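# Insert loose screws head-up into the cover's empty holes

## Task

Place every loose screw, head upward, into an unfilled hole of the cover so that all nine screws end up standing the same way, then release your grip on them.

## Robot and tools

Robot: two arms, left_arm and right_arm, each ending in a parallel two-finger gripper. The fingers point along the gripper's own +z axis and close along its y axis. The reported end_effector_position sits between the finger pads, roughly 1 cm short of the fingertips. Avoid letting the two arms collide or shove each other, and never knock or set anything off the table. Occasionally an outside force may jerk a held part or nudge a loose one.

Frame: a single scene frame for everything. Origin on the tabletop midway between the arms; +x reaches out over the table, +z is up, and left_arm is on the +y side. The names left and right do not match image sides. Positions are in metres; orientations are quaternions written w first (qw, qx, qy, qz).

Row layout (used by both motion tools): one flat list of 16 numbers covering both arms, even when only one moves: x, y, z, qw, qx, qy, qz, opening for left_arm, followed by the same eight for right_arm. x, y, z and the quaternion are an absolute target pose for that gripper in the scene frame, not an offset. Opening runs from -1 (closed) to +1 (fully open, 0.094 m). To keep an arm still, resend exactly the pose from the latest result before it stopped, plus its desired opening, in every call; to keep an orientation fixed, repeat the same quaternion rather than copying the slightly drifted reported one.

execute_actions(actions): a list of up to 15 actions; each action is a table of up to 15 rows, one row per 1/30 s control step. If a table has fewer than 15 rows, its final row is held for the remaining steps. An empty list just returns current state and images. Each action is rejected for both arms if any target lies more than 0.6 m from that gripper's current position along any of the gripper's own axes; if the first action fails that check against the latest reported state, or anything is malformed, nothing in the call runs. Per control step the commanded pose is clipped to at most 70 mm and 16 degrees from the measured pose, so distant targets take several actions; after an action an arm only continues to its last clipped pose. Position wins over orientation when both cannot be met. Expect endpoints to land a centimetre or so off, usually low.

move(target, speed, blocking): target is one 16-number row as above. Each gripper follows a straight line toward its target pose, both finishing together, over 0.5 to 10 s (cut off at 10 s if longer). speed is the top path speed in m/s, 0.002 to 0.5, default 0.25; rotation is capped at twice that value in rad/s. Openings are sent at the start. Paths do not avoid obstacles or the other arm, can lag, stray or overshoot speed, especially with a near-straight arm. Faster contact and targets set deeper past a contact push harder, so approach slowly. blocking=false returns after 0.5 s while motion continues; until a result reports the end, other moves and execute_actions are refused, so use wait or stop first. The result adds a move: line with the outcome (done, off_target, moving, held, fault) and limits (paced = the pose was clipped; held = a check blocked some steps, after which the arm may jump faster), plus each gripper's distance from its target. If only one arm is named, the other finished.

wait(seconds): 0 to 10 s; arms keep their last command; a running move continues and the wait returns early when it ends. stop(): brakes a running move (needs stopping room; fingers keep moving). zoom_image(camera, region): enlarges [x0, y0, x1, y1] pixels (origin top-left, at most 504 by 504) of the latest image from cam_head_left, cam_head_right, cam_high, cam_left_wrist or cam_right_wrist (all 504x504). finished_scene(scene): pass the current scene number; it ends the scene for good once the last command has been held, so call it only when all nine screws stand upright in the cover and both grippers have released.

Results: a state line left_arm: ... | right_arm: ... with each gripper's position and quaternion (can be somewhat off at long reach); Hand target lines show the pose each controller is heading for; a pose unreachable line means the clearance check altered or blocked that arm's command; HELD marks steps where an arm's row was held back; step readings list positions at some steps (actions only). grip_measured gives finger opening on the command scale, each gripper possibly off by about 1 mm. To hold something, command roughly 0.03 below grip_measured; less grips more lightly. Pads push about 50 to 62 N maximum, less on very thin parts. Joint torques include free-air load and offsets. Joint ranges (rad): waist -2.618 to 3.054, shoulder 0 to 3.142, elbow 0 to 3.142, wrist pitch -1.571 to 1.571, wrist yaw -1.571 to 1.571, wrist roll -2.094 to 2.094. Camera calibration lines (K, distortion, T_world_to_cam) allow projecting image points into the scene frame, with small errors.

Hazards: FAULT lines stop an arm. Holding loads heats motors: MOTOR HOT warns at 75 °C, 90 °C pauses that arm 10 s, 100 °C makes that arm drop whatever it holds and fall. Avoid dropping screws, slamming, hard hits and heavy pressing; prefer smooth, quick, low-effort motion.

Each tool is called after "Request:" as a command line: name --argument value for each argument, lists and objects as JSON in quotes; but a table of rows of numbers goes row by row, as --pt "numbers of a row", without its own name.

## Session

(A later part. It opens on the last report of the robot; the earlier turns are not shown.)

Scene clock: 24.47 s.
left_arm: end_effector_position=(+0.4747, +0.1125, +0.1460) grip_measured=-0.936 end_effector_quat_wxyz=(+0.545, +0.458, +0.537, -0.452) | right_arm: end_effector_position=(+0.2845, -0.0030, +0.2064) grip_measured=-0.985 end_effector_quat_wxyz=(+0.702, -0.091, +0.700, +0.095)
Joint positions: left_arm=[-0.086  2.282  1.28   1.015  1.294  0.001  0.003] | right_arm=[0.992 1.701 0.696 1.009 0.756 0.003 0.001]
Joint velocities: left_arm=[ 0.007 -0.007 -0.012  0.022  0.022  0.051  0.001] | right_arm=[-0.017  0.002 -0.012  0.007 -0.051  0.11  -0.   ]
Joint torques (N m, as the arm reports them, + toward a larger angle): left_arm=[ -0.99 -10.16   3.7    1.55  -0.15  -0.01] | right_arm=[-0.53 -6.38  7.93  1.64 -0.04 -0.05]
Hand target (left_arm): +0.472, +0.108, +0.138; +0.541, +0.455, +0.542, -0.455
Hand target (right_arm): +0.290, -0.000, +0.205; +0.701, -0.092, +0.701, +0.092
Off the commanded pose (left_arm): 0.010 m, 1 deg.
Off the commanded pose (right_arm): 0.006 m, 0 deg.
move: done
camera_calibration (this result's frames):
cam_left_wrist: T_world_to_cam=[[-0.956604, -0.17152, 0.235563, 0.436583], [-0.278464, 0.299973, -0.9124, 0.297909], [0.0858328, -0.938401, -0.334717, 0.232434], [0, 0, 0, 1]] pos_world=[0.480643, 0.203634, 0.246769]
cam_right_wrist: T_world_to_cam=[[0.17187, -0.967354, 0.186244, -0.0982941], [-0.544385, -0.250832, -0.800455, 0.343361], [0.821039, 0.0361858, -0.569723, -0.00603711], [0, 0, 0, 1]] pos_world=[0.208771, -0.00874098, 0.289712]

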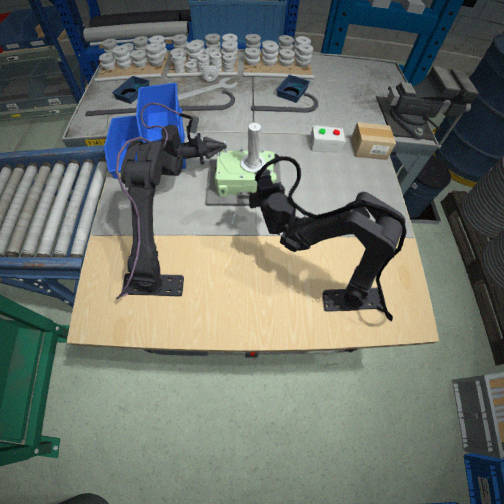

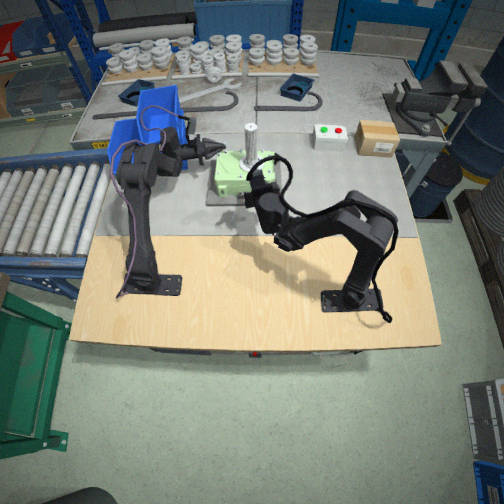

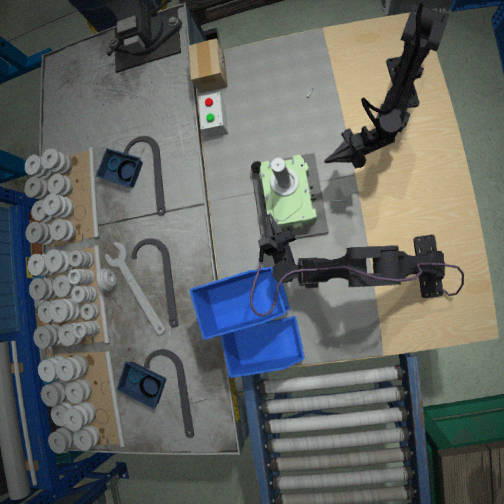

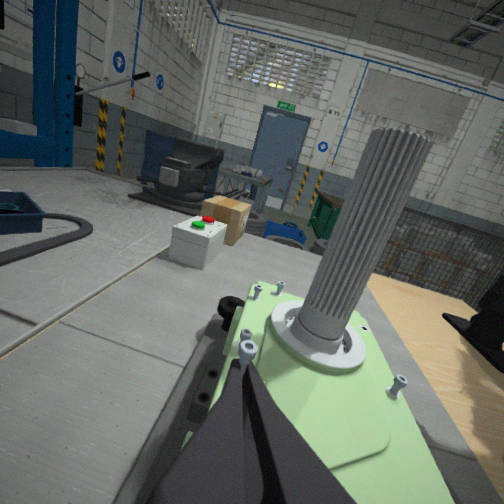

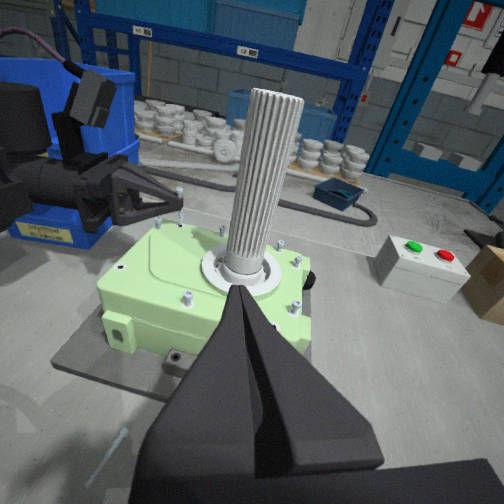

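Request:
move --target '[0.474,0.112,0.131,0.542,0.455,0.542,-0.455,-1,0.29,0.0,0.205,0.701,-0.092,0.701,0.092,-1]' --speed 0.01

Request:
zoom_image --camera "cam_right_wrist" --region '[110,150,230,270]'

Scene clock: 26.30 s.
left_arm: end_effector_position=(+0.4750, +0.1125, +0.1450) grip_measured=-0.936 end_effector_quat_wxyz=(+0.553, +0.463, +0.530, -0.447) | right_arm: end_effector_position=(+0.2845, -0.0030, +0.2067) grip_measured=-0.985 end_effector_quat_wxyz=(+0.702, -0.090, +0.700, +0.096)
Joint positions: left_arm=[-0.086  2.294  1.28   1.051  1.294  0.001  0.003] | right_arm=[0.992 1.701 0.696 1.011 0.756 0.003 0.001]
Joint velocities: left_arm=[ 0.002 -0.007  0.012  0.081 -0.051  0.022 -0.001] | right_arm=[ 0.002 -0.002  0.002 -0.022  0.051  0.007  0.   ]
Joint torques (N m, as the arm reports them, + toward a larger angle): left_arm=[-0.13 -9.41  4.08  1.36 -0.07 -0.03] | right_arm=[-0.54 -6.36  7.9   1.64 -0.05 -0.05]
Hand target (left_arm): +0.474, +0.112, +0.131; +0.542, +0.455, +0.542, -0.455
Hand target (right_arm): +0.290, -0.000, +0.205; +0.701, -0.092, +0.701, +0.092
Off the commanded pose (left_arm): 0.014 m, 2 deg.
Off the commanded pose (right_arm): 0.007 m, 1 deg.
move: off_target (left_arm)
camera_calibration (this result's frames):
cam_left_wrist: T_world_to_cam=[[-0.962142, -0.171301, 0.211987, 0.443112], [-0.255636, 0.297473, -0.91987, 0.287537], [0.0945139, -0.939237, -0.330001, 0.227333], [0, 0, 0, 1]] pos_world=[0.478355, 0.20389, 0.245583]
cam_right_wrist: T_world_to_cam=[[0.171685, -0.967656, 0.184843, -0.0980249], [-0.543585, -0.24953, -0.801405, 0.343638], [0.821608, 0.0371109, -0.568844, -0.00615978], [0, 0, 0, 1]] pos_world=[0.208687, -0.00887761, 0.290009]

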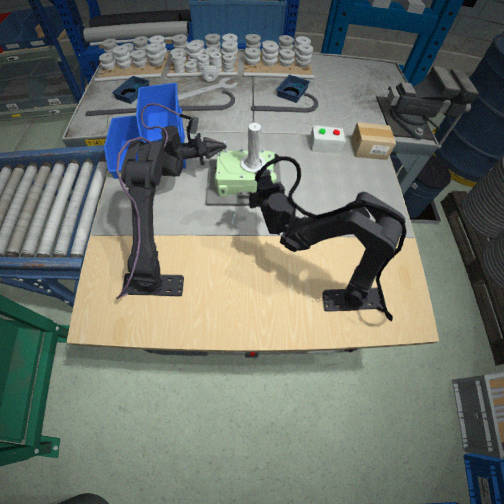

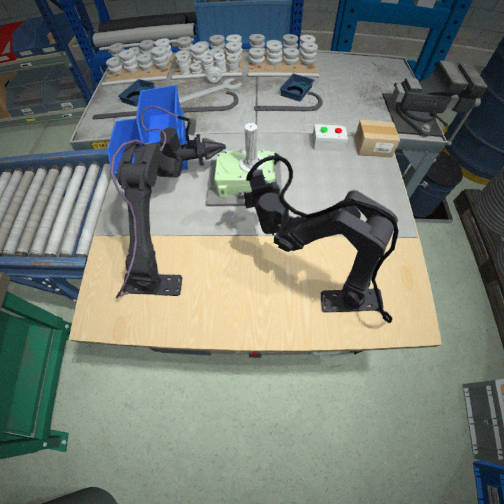

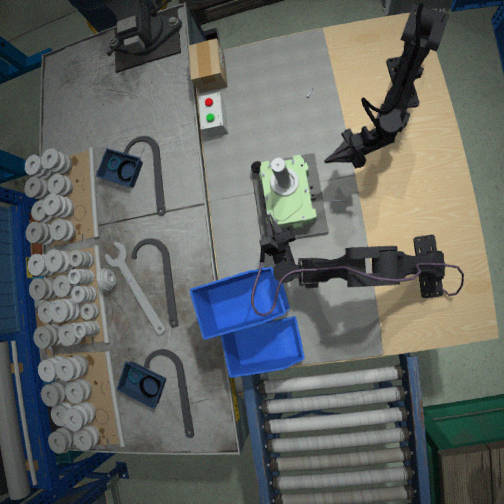

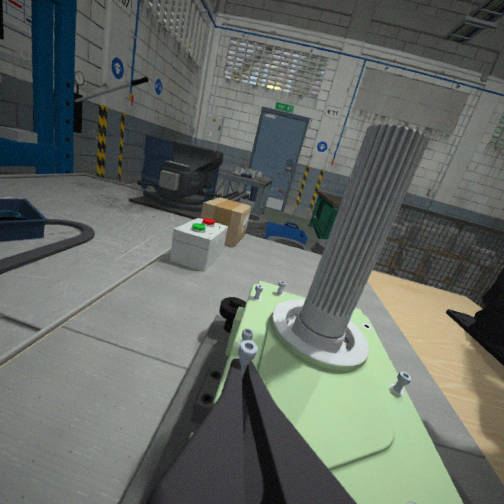

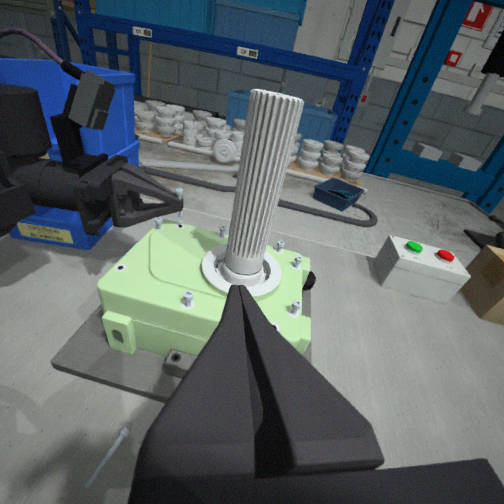

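Region (110, 150, 230, 270) of cam_right_wrist's 504x504 image, scaled by 4.200, with more detail than that image has.

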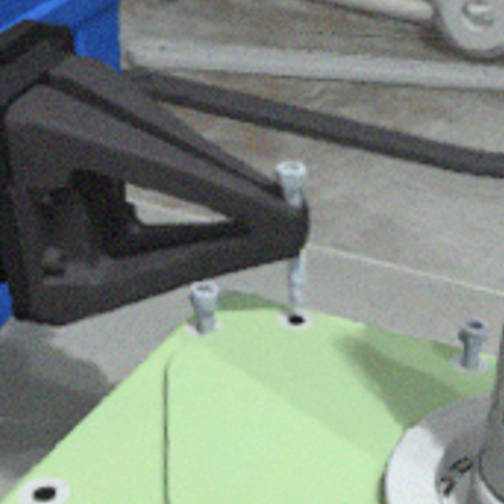

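Request:
move --target '[0.469,0.108,0.165,0.69,0.153,0.69,-0.153,-1,0.29,0.0,0.205,0.701,-0.092,0.701,0.092,-1]' --speed 0.15

Request:
move --target '[0.469,0.108,0.14,0.69,0.153,0.69,-0.153,-1,0.29,0.0,0.205,0.701,-0.092,0.701,0.092,-1]' --speed 0.02

Request:
zoom_image --camera "cam_right_wrist" --region '[110,150,230,270]'

Scene clock: 30.30 s.
left_arm: end_effector_position=(+0.4730, +0.1102, +0.1623) grip_measured=-0.936 end_effector_quat_wxyz=(+0.691, +0.155, +0.689, -0.154) | right_arm: end_effector_position=(+0.2845, -0.0030, +0.2070) grip_measured=-0.985 end_effector_quat_wxyz=(+0.702, -0.090, +0.699, +0.096)
Joint positions: left_arm=[-0.427  1.963  0.801  1.164 -0.004  0.001  0.003] | right_arm=[0.992 1.701 0.696 1.013 0.756 0.003 0.001]
Joint velocities: left_arm=[ 0.017 -0.017  0.002  0.037 -0.037 -0.022  0.   ] | right_arm=[ 0.002 -0.007 -0.012 -0.051 -0.037  0.037  0.   ]
Joint torques (N m, as the arm reports them, + toward a larger angle): left_arm=[ -0.84 -10.14   3.56   1.93  -0.15  -0.04] | right_arm=[-0.52 -6.41  7.9   1.61 -0.06 -0.05]
Hand target (left_arm): +0.468, +0.110, +0.165; +0.690, +0.153, +0.691, -0.153
Hand target (right_arm): +0.290, -0.000, +0.205; +0.701, -0.092, +0.701, +0.092
Off the commanded pose (left_arm): 0.005 m, 0 deg.
Off the commanded pose (right_arm): 0.007 m, 1 deg.
move: done
camera_calibration (this result's frames):
cam_left_wrist: T_world_to_cam=[[-0.409185, -0.87824, 0.24751, 0.247726], [-0.411212, -0.0646576, -0.909244, 0.415437], [0.814538, -0.473828, -0.334686, -0.160097], [0, 0, 0, 1]] pos_world=[0.402604, 0.168566, 0.262837]
cam_right_wrist: T_world_to_cam=[[0.171537, -0.967895, 0.183722, -0.0978093], [-0.542945, -0.248488, -0.802163, 0.34386], [0.822062, 0.03785, -0.568138, -0.00625828], [0, 0, 0, 1]] pos_world=[0.20862, -0.00898726, 0.290246]

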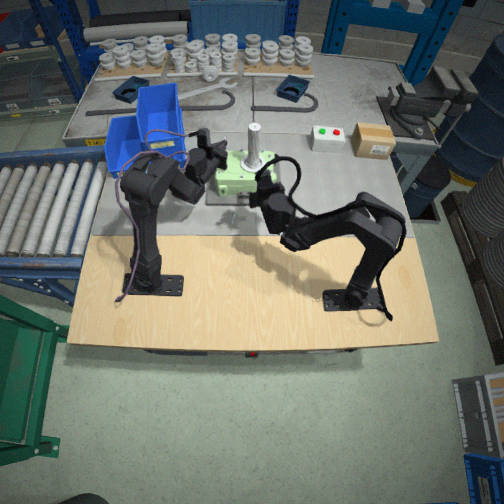

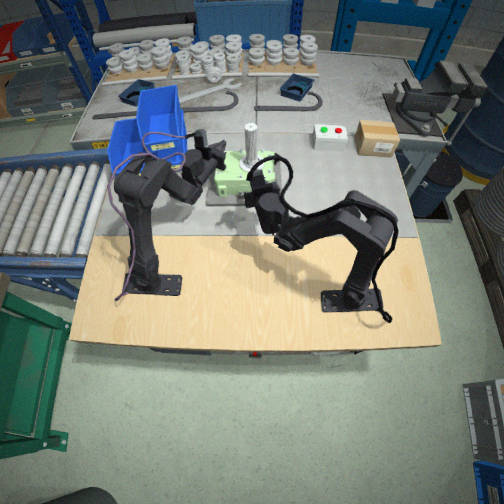

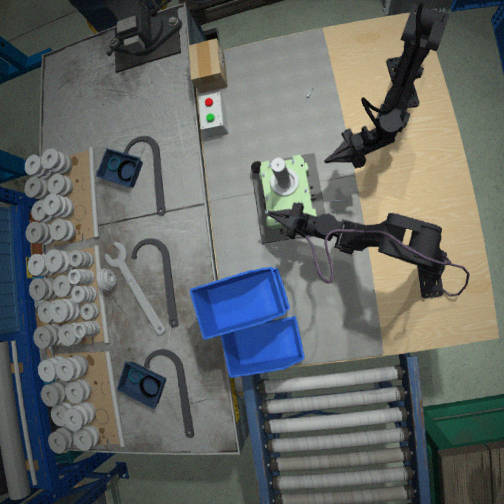

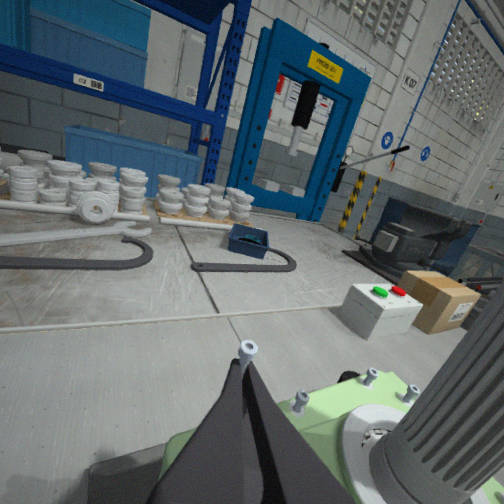

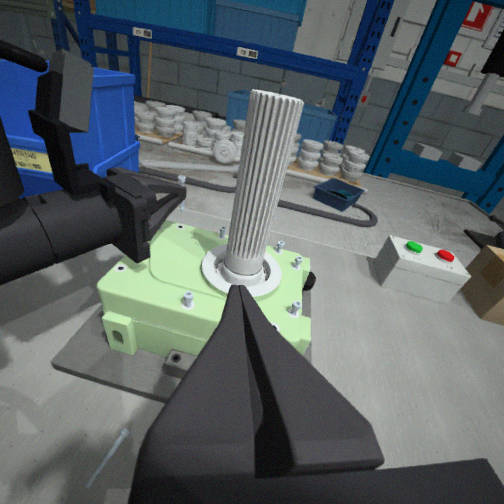

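Scene clock: 31.67 s.
left_arm: end_effector_position=(+0.4753, +0.1101, +0.1517) grip_measured=-0.936 end_effector_quat_wxyz=(+0.698, +0.152, +0.683, -0.154) | right_arm: end_effector_position=(+0.2845, -0.0030, +0.2073) grip_measured=-0.985 end_effector_quat_wxyz=(+0.703, -0.090, +0.699, +0.097)
Joint positions: left_arm=[-0.427  2.022  0.801  1.242 -0.009  0.001  0.003] | right_arm=[0.992 1.701 0.696 1.014 0.756 0.003 0.001]
Joint velocities: left_arm=[ 0.007 -0.007 -0.007  0.051  0.022  0.051  0.   ] | right_arm=[-0.002  0.012 -0.007 -0.022 -0.022 -0.037 -0.   ]
Joint torques (N m, as the arm reports them, + toward a larger angle): left_arm=[-1.13 -7.95  2.69  2.15 -0.16 -0.03] | right_arm=[-0.53 -6.41  7.94  1.59 -0.05 -0.06]
Hand target (left_arm): +0.469, +0.108, +0.140; +0.690, +0.153, +0.690, -0.153
Hand target (right_arm): +0.290, -0.000, +0.205; +0.701, -0.092, +0.701, +0.092
Off the commanded pose (left_arm): 0.013 m, 1 deg.
Off the commanded pose (right_arm): 0.007 m, 1 deg.
move: off_target (left_arm)
camera_calibration (this result's frames):
cam_left_wrist: T_world_to_cam=[[-0.408581, -0.878459, 0.247732, 0.250956], [-0.395786, -0.0740519, -0.915352, 0.401365], [0.822445, -0.472044, -0.317425, -0.172074], [0, 0, 0, 1]] pos_world=[0.402912, 0.16895, 0.2506]
cam_right_wrist: T_world_to_cam=[[0.171428, -0.968074, 0.182881, -0.0976475], [-0.542464, -0.247705, -0.80273, 0.344026], [0.822402, 0.0384037, -0.567609, -0.00633238], [0, 0, 0, 1]] pos_world=[0.208569, -0.00906971, 0.290423]

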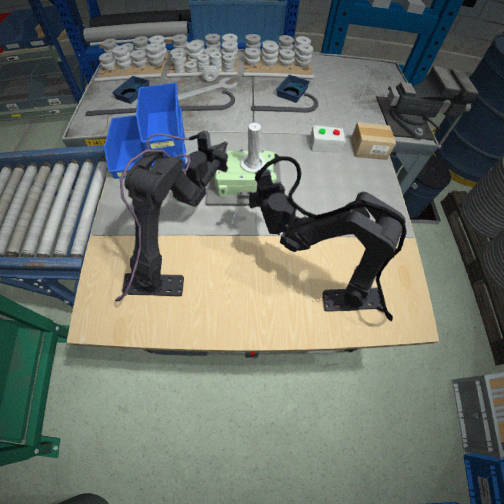

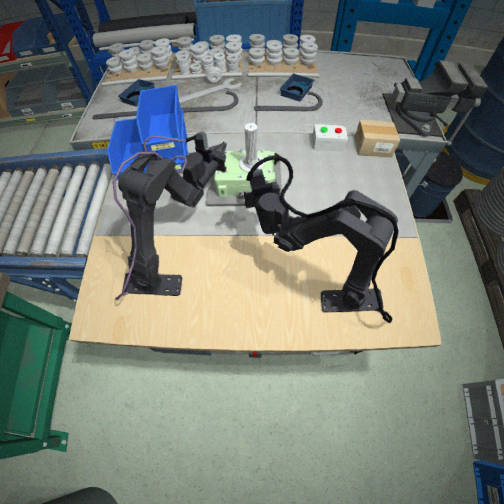

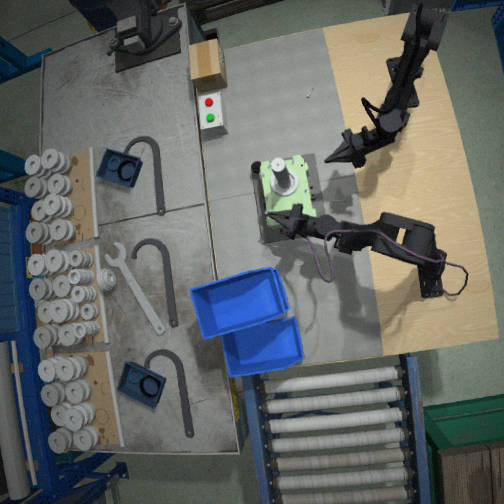

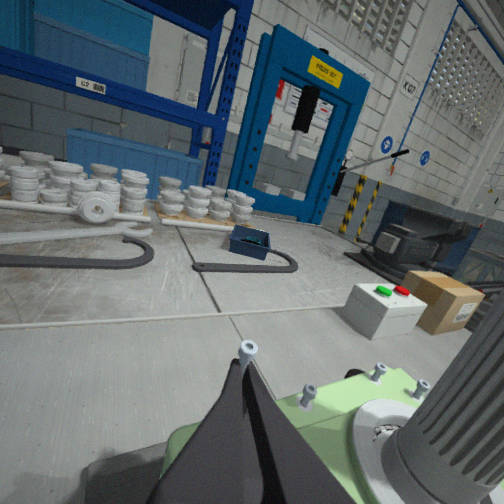

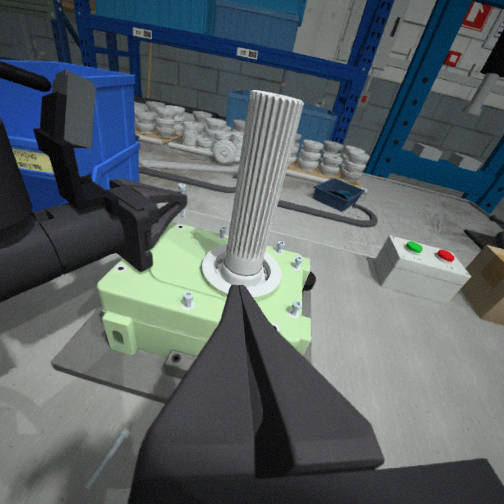

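Region (110, 150, 230, 270) of cam_right_wrist's 504x504 image, scaled by 4.200, with more detail than that image has.

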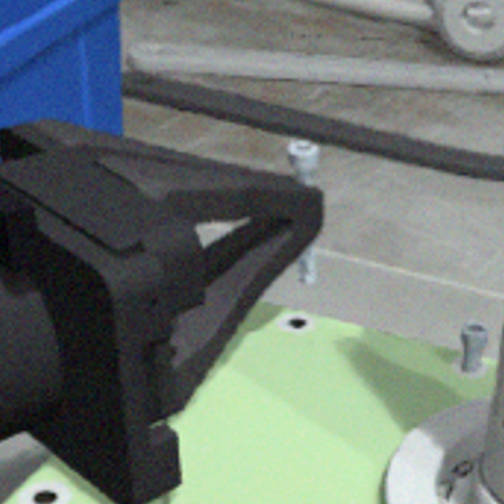

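Request:
execute_actions --actions '[]'

Scene clock: 32.10 s.
left_arm: end_effector_position=(+0.4752, +0.1103, +0.1527) grip_measured=-0.936 end_effector_quat_wxyz=(+0.699, +0.151, +0.682, -0.154) | right_arm: end_effector_position=(+0.2845, -0.0030, +0.2073) grip_measured=-0.985 end_effector_quat_wxyz=(+0.703, -0.090, +0.699, +0.097)
Joint positions: left_arm=[-0.427  2.022  0.801  1.247 -0.01   0.001  0.003] | right_arm=[0.992 1.701 0.696 1.014 0.756 0.003 0.001]
Joint velocities: left_arm=[ 0.007  0.017 -0.012 -0.081  0.007 -0.037 -0.001] | right_arm=[-0.007  0.002 -0.007  0.081 -0.022 -0.037 -0.   ]
Joint torques (N m, as the arm reports them, + toward a larger angle): left_arm=[-1.11 -7.86  2.67  2.12 -0.15 -0.04] | right_arm=[-0.56 -6.37  7.92  1.6  -0.06 -0.05]
Hand target (left_arm): +0.469, +0.108, +0.140; +0.690, +0.153, +0.691, -0.153
Hand target (right_arm): +0.290, -0.000, +0.205; +0.701, -0.092, +0.701, +0.092
Off the commanded pose (left_arm): 0.014 m, 1 deg.
Off the commanded pose (right_arm): 0.007 m, 1 deg.
camera_calibration (this result's frames):
cam_left_wrist: T_world_to_cam=[[-0.408848, -0.87832, 0.247787, 0.250947], [-0.392266, -0.0760209, -0.916705, 0.40102], [0.823997, -0.471991, -0.313454, -0.173002], [0, 0, 0, 1]] pos_world=[0.402458, 0.169242, 0.251208]
cam_right_wrist: T_world_to_cam=[[0.171428, -0.968074, 0.182881, -0.0976475], [-0.542464, -0.247705, -0.80273, 0.344026], [0.822402, 0.0384037, -0.567609, -0.00633238], [0, 0, 0, 1]] pos_world=[0.208569, -0.00906971, 0.290423]

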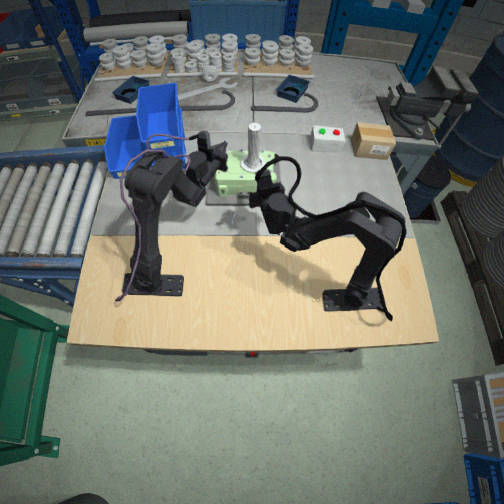

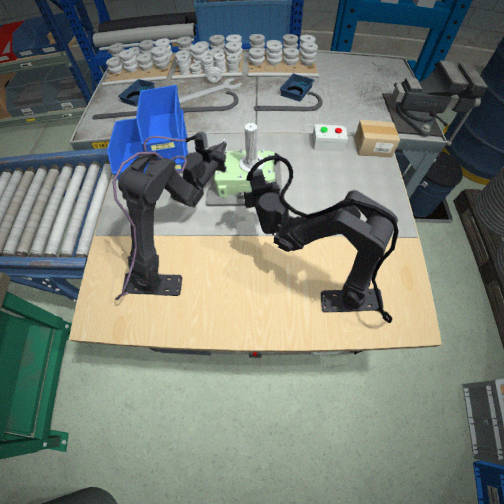

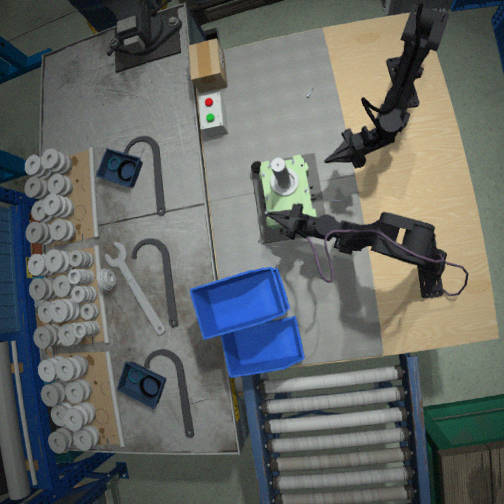

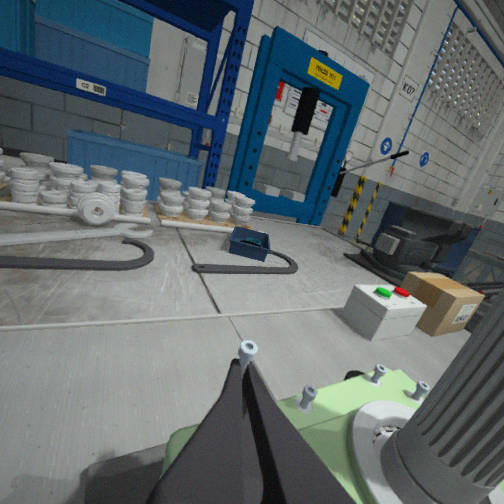

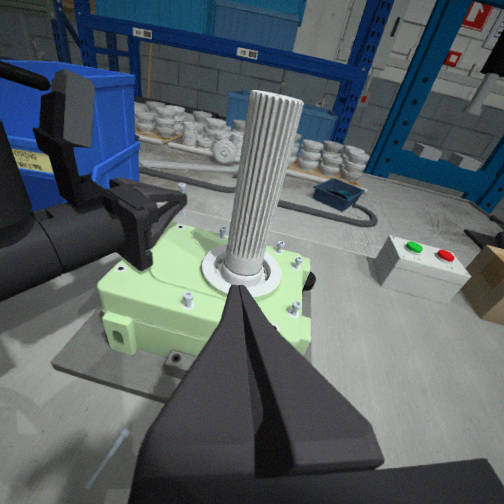

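Request:
move --target '[0.48,0.13,0.18,0.38,0.596,0.38,-0.596,-1,0.29,0.0,0.205,0.701,-0.092,0.701,0.092,-1]' --speed 0.15

Request:
move --target '[0.48,0.112,0.146,0.38,0.596,0.38,-0.596,-1,0.29,0.0,0.205,0.701,-0.092,0.701,0.092,-1]' --speed 0.05

Request:
zoom_image --camera "cam_right_wrist" --region '[110,150,230,270]'

Scene clock: 37.77 s.
left_arm: end_effector_position=(+0.4761, +0.1213, +0.1723) grip_measured=-0.936 end_effector_quat_wxyz=(+0.483, +0.510, +0.489, -0.517) | right_arm: end_effector_position=(+0.2845, -0.0030, +0.2077) grip_measured=-0.985 end_effector_quat_wxyz=(+0.703, -0.089, +0.699, +0.097)
Joint positions: left_arm=[-0.054  2.359  1.524  0.954  1.554 -0.132  0.003] | right_arm=[0.992 1.701 0.696 1.016 0.756 0.003 0.001]
Joint velocities: left_arm=[-0.017  0.007  0.007 -0.022 -0.007  0.051  0.   ] | right_arm=[ 0.007 -0.007 -0.007  0.007  0.022 -0.037  0.   ]
Joint torques (N m, as the arm reports them, + toward a larger angle): left_arm=[  1.24 -11.86   7.29   1.17   0.04  -0.11] | right_arm=[-0.55 -6.4   7.92  1.58 -0.05 -0.04]
Hand target (left_arm): +0.481, +0.128, +0.180; +0.487, +0.512, +0.487, -0.513
Hand target (right_arm): +0.290, -0.000, +0.205; +0.701, -0.092, +0.701, +0.092
Off the commanded pose (left_arm): 0.012 m, 22 deg; orientation clipped at the last step of the last action.
Off the commanded pose (right_arm): 0.007 m, 1 deg.
joint sent to its limit (left arm) — the command would take joint 5 (wrist yaw) past its upper limit, so that joint was sent only as far as its limit.
move: off_target (left_arm); limits=paced
camera_calibration (this result's frames):
cam_left_wrist: T_world_to_cam=[[-0.96402, 0.0486762, 0.261336, 0.405597], [-0.227432, 0.357938, -0.905624, 0.287156], [-0.137624, -0.932476, -0.333989, 0.354843], [0, 0, 0, 1]] pos_world=[0.505147, 0.208356, 0.272572]
cam_right_wrist: T_world_to_cam=[[0.171246, -0.96837, 0.181479, -0.0973776], [-0.541662, -0.2464, -0.803673, 0.344302], [0.822969, 0.0393254, -0.566724, -0.00645629], [0, 0, 0, 1]] pos_world=[0.208484, -0.00920749, 0.290719]

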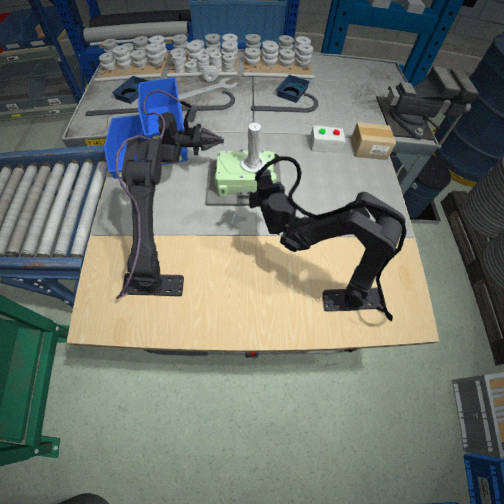

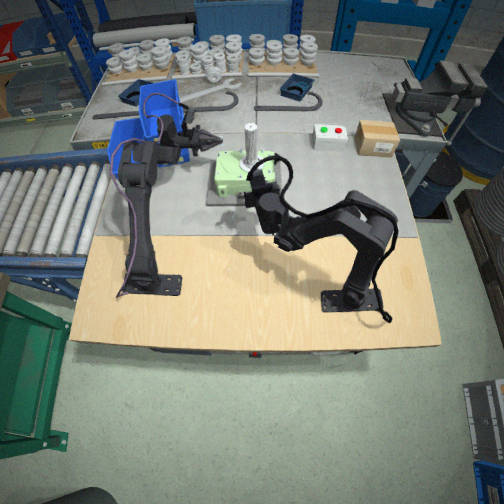

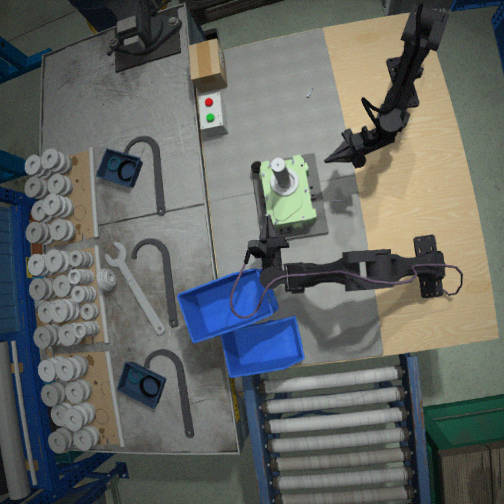

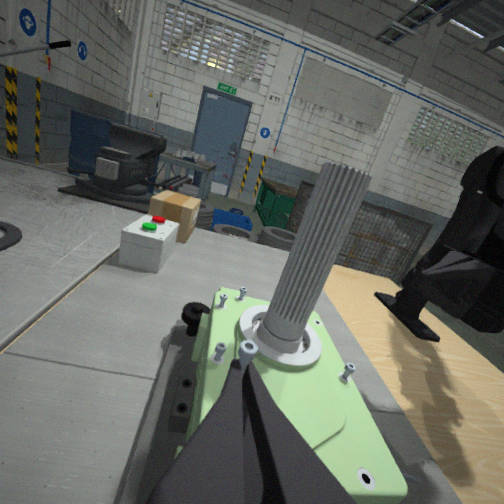

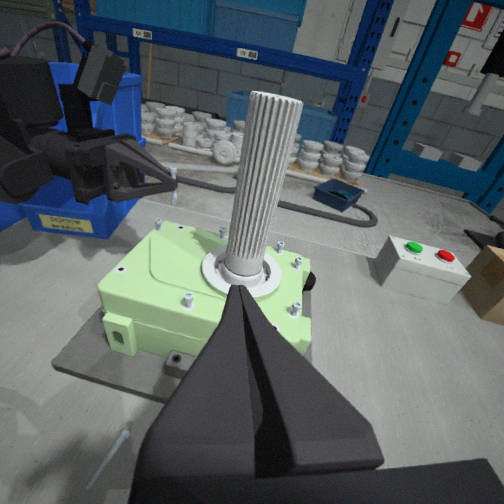

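Scene clock: 41.93 s.
left_arm: end_effector_position=(+0.4798, +0.1180, +0.1435) grip_measured=-0.936 end_effector_quat_wxyz=(+0.474, +0.505, +0.494, -0.525) | right_arm: end_effector_position=(+0.2844, -0.0030, +0.2080) grip_measured=-0.985 end_effector_quat_wxyz=(+0.703, -0.089, +0.698, +0.098)
Joint positions: left_arm=[-0.06   2.435  1.542  0.985  1.555 -0.133  0.003] | right_arm=[0.992 1.701 0.696 1.017 0.756 0.003 0.001]
Joint velocities: left_arm=[ 0.012 -0.002 -0.002  0.051  0.037  0.007  0.001] | right_arm=[-0.002  0.007 -0.022  0.066  0.037  0.007 -0.001]
Joint torques (N m, as the arm reports them, + toward a larger angle): left_arm=[ -1.18 -11.16   7.17   1.3    0.05   0.03] | right_arm=[-0.53 -6.42  7.9   1.57 -0.05 -0.05]
Hand target (left_arm): +0.480, +0.112, +0.146; +0.476, +0.518, +0.481, -0.524
Hand target (right_arm): +0.290, -0.000, +0.205; +0.701, -0.092, +0.701, +0.092
Off the commanded pose (left_arm): 0.006 m, 21 deg; orientation clipped at the last step of the last action.
Off the commanded pose (right_arm): 0.007 m, 1 deg.
joint sent to its limit (left arm) — the command would take joint 5 (wrist yaw) past its upper limit, so that joint was sent only as far as its limit.
move: off_target (left_arm); limits=paced
camera_calibration (this result's frames):
cam_left_wrist: T_world_to_cam=[[-0.956147, 0.0546787, 0.287738, 0.408627], [-0.249664, 0.361502, -0.898323, 0.272283], [-0.153137, -0.930767, -0.331998, 0.349617], [0, 0, 0, 1]] pos_world=[0.512226, 0.204638, 0.243093]
cam_right_wrist: T_world_to_cam=[[0.171101, -0.968605, 0.180356, -0.0971615], [-0.541019, -0.245355, -0.804425, 0.344523], [0.823421, 0.0400617, -0.566015, -0.00655578], [0, 0, 0, 1]] pos_world=[0.208416, -0.00931807, 0.290956]

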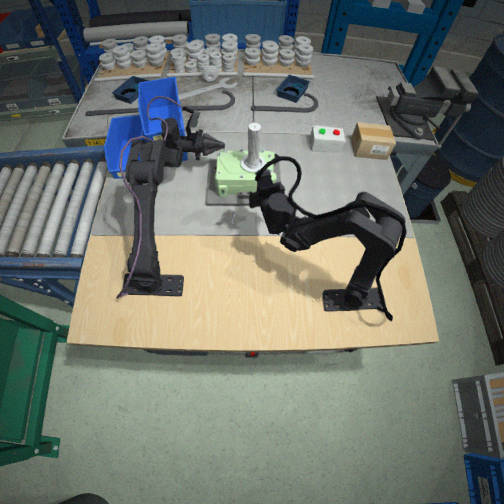

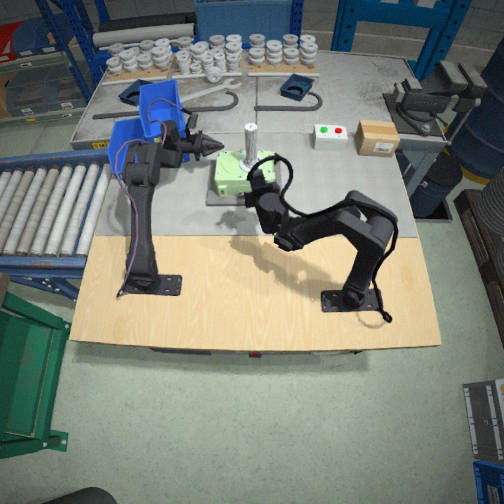

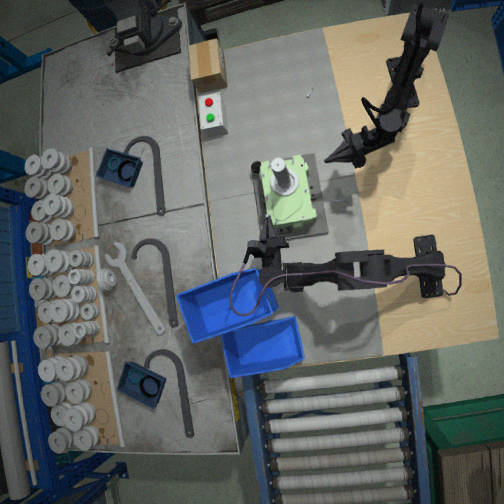

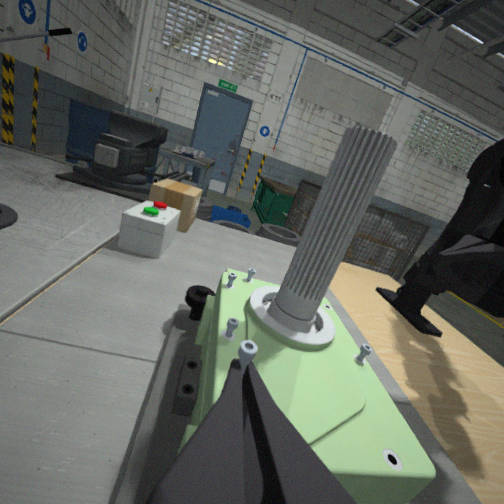

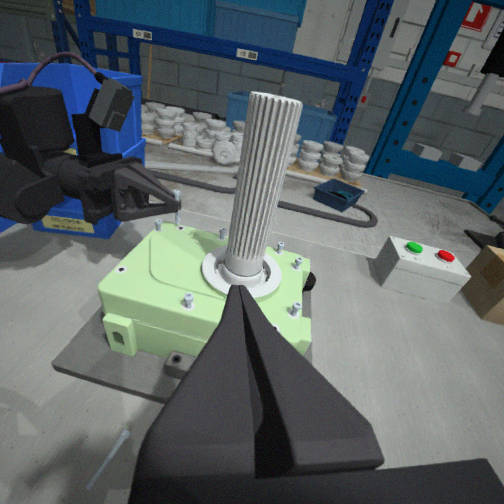

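Region (110, 150, 230, 270) of cam_right_wrist's 504x504 image, scaled by 4.200, with more detail than that image has.

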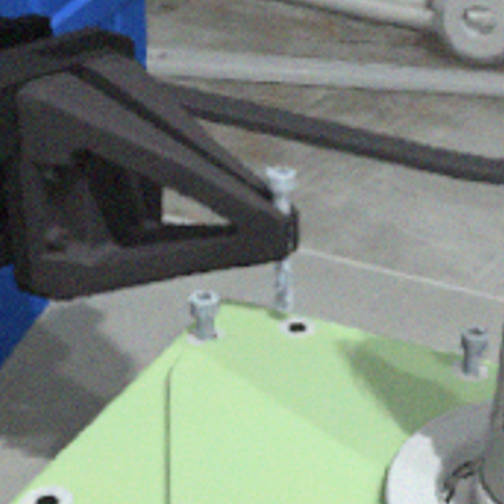

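Heading −92° works. Move −y ~4 mm, −x ~2.

Request:
move --target '[0.477,0.108,0.144,0.49,0.51,0.49,-0.51,-1,0.29,0.0,0.205,0.701,-0.092,0.701,0.092,-1]' --speed 0.03

Request:
zoom_image --camera "cam_right_wrist" --region '[110,150,230,270]'

Scene clock: 43.07 s.
left_arm: end_effector_position=(+0.4795, +0.1127, +0.1397) grip_measured=-0.936 end_effector_quat_wxyz=(+0.484, +0.505, +0.493, -0.517) | right_arm: end_effector_position=(+0.2844, -0.0030, +0.2081) grip_measured=-0.985 end_effector_quat_wxyz=(+0.704, -0.088, +0.698, +0.098)
Joint positions: left_arm=[-0.071  2.435  1.523  0.998  1.527 -0.108  0.003] | right_arm=[0.992 1.701 0.696 1.018 0.756 0.003 0.001]
Joint velocities: left_arm=[-0.037 -0.027 -0.017  0.007 -0.11   0.066  0.   ] | right_arm=[-0.007 -0.007 -0.012 -0.007  0.037 -0.066 -0.001]
Joint torques (N m, as the arm reports them, + toward a larger angle): left_arm=[ -0.88 -13.28   3.72   1.3   -0.2    0.11] | right_arm=[-0.54 -6.38  7.89  1.56 -0.05 -0.06]
Hand target (left_arm): +0.477, +0.108, +0.144; +0.491, +0.509, +0.488, -0.511
Hand target (right_arm): +0.290, -0.000, +0.205; +0.701, -0.092, +0.701, +0.092
Off the commanded pose (left_arm): 0.007 m, 1 deg.
Off the commanded pose (right_arm): 0.007 m, 1 deg.
move: done
camera_calibration (this result's frames):
cam_left_wrist: T_world_to_cam=[[-0.9621, 0.0391869, 0.269867, 0.416808], [-0.239147, 0.354318, -0.904029, 0.267271], [-0.131045, -0.934304, -0.331517, 0.333093], [0, 0, 0, 1]] pos_world=[0.508578, 0.200178, 0.239564]
cam_right_wrist: T_world_to_cam=[[0.171029, -0.968722, 0.179795, -0.0970533], [-0.540698, -0.244832, -0.8048, 0.344633], [0.823647, 0.0404295, -0.56566, -0.00660565], [0, 0, 0, 1]] pos_world=[0.208382, -0.00937347, 0.291074]

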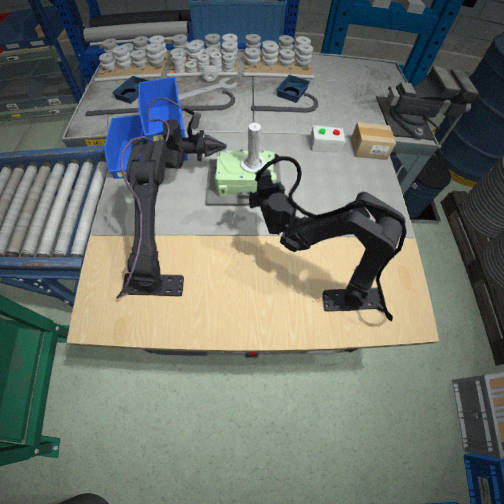

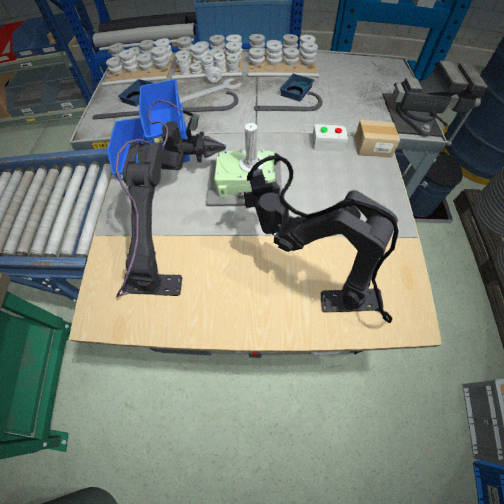

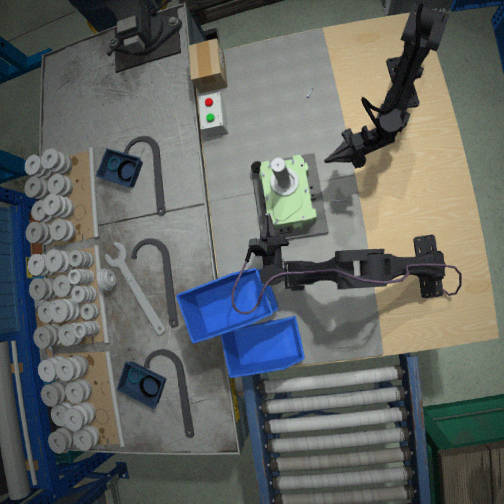

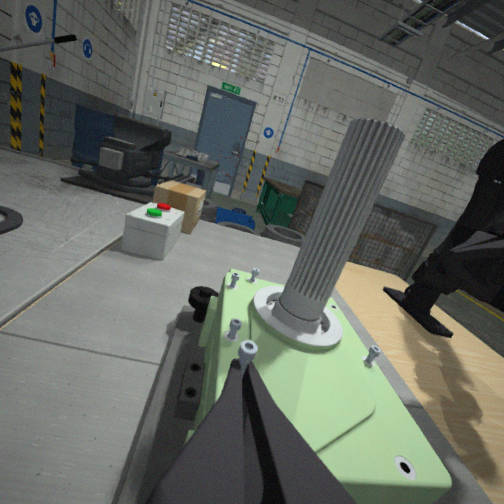

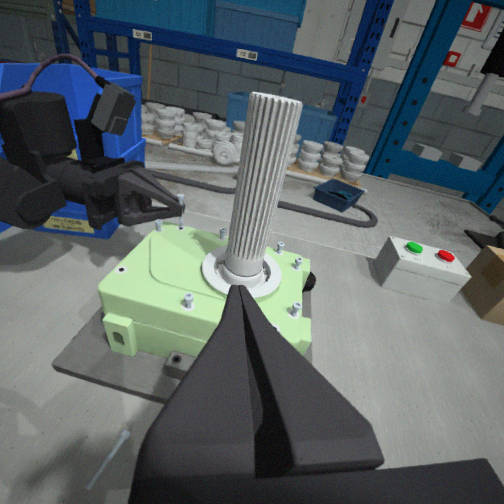

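Region (110, 150, 230, 270) of cam_right_wrist's 504x504 image, scaled by 4.200, with more detail than that image has.

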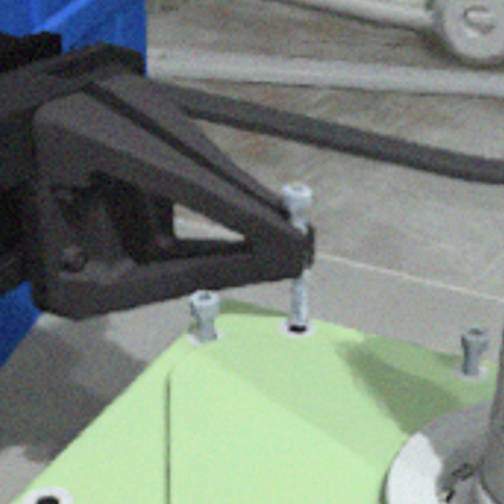

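Needs −x ~2 mm.

Request:
move --target '[0.473,0.108,0.145,0.49,0.51,0.49,-0.51,-1,0.29,0.0,0.205,0.701,-0.092,0.701,0.092,-1]' --speed 0.03

Request:
zoom_image --camera "cam_right_wrist" --region '[110,150,230,270]'

Scene clock: 43.87 s.
left_arm: end_effector_position=(+0.4768, +0.1130, +0.1385) grip_measured=-0.936 end_effector_quat_wxyz=(+0.485, +0.503, +0.495, -0.516) | right_arm: end_effector_position=(+0.2844, -0.0030, +0.2082) grip_measured=-0.985 end_effector_quat_wxyz=(+0.704, -0.088, +0.698, +0.098)
Joint positions: left_arm=[-0.071  2.424  1.5    0.999  1.521 -0.097  0.003] | right_arm=[0.992 1.701 0.696 1.019 0.756 0.003 0.001]
Joint velocities: left_arm=[ 0.027  0.012 -0.002 -0.007  0.007  0.051 -0.   ] | right_arm=[ 0.007  0.012 -0.012  0.037 -0.066 -0.051  0.001]
Joint torques (N m, as the arm reports them, + toward a larger angle): left_arm=[ -0.96 -13.61   3.63   1.29  -0.18   0.06] | right_arm=[-0.53 -6.4   7.88  1.55 -0.05 -0.05]
Hand target (left_arm): +0.473, +0.108, +0.145; +0.491, +0.509, +0.489, -0.511
Hand target (right_arm): +0.290, -0.000, +0.205; +0.701, -0.092, +0.701, +0.092
Off the commanded pose (left_arm): 0.009 m, 1 deg.
Off the commanded pose (right_arm): 0.007 m, 1 deg.
move: done
camera_calibration (this result's frames):
cam_left_wrist: T_world_to_cam=[[-0.962205, 0.0336341, 0.270243, 0.415103], [-0.241528, 0.35302, -0.903903, 0.266735], [-0.125803, -0.935011, -0.331554, 0.330211], [0, 0, 0, 1]] pos_world=[0.505379, 0.200627, 0.238407]
cam_right_wrist: T_world_to_cam=[[0.170993, -0.968781, 0.179514, -0.0969993], [-0.540537, -0.24457, -0.804988, 0.344688], [0.82376, 0.0406133, -0.565482, -0.00663062], [0, 0, 0, 1]] pos_world=[0.208365, -0.0094012, 0.291133]

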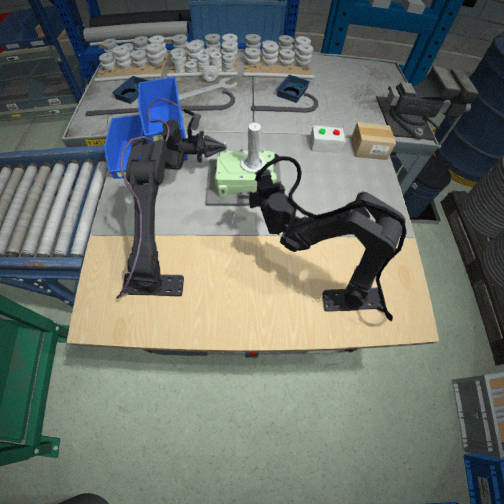

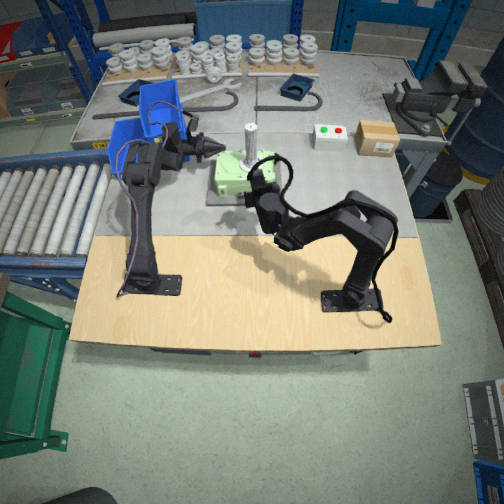

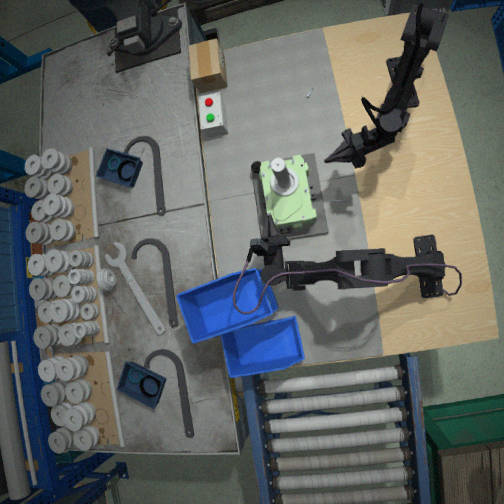

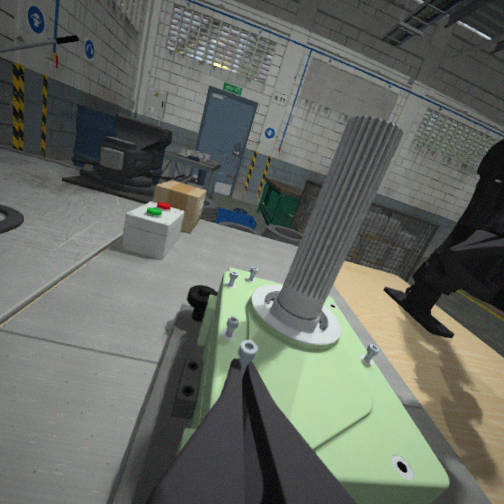

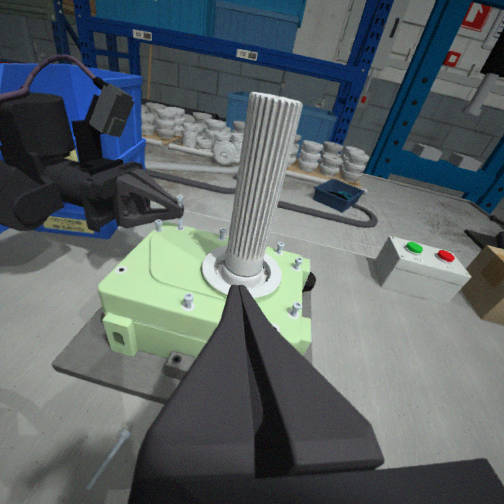

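Region (110, 150, 230, 270) of cam_right_wrist's 504x504 image, scaled by 4.200, with more detail than that image has.

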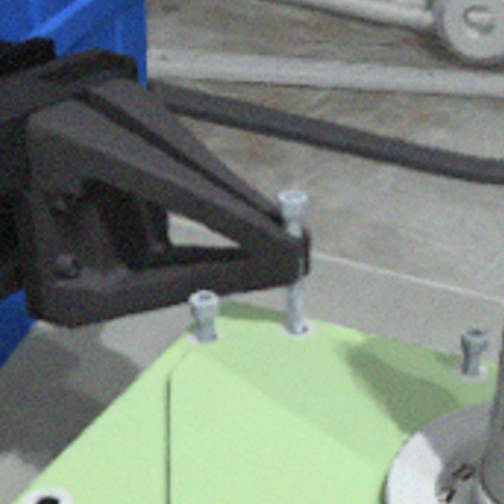

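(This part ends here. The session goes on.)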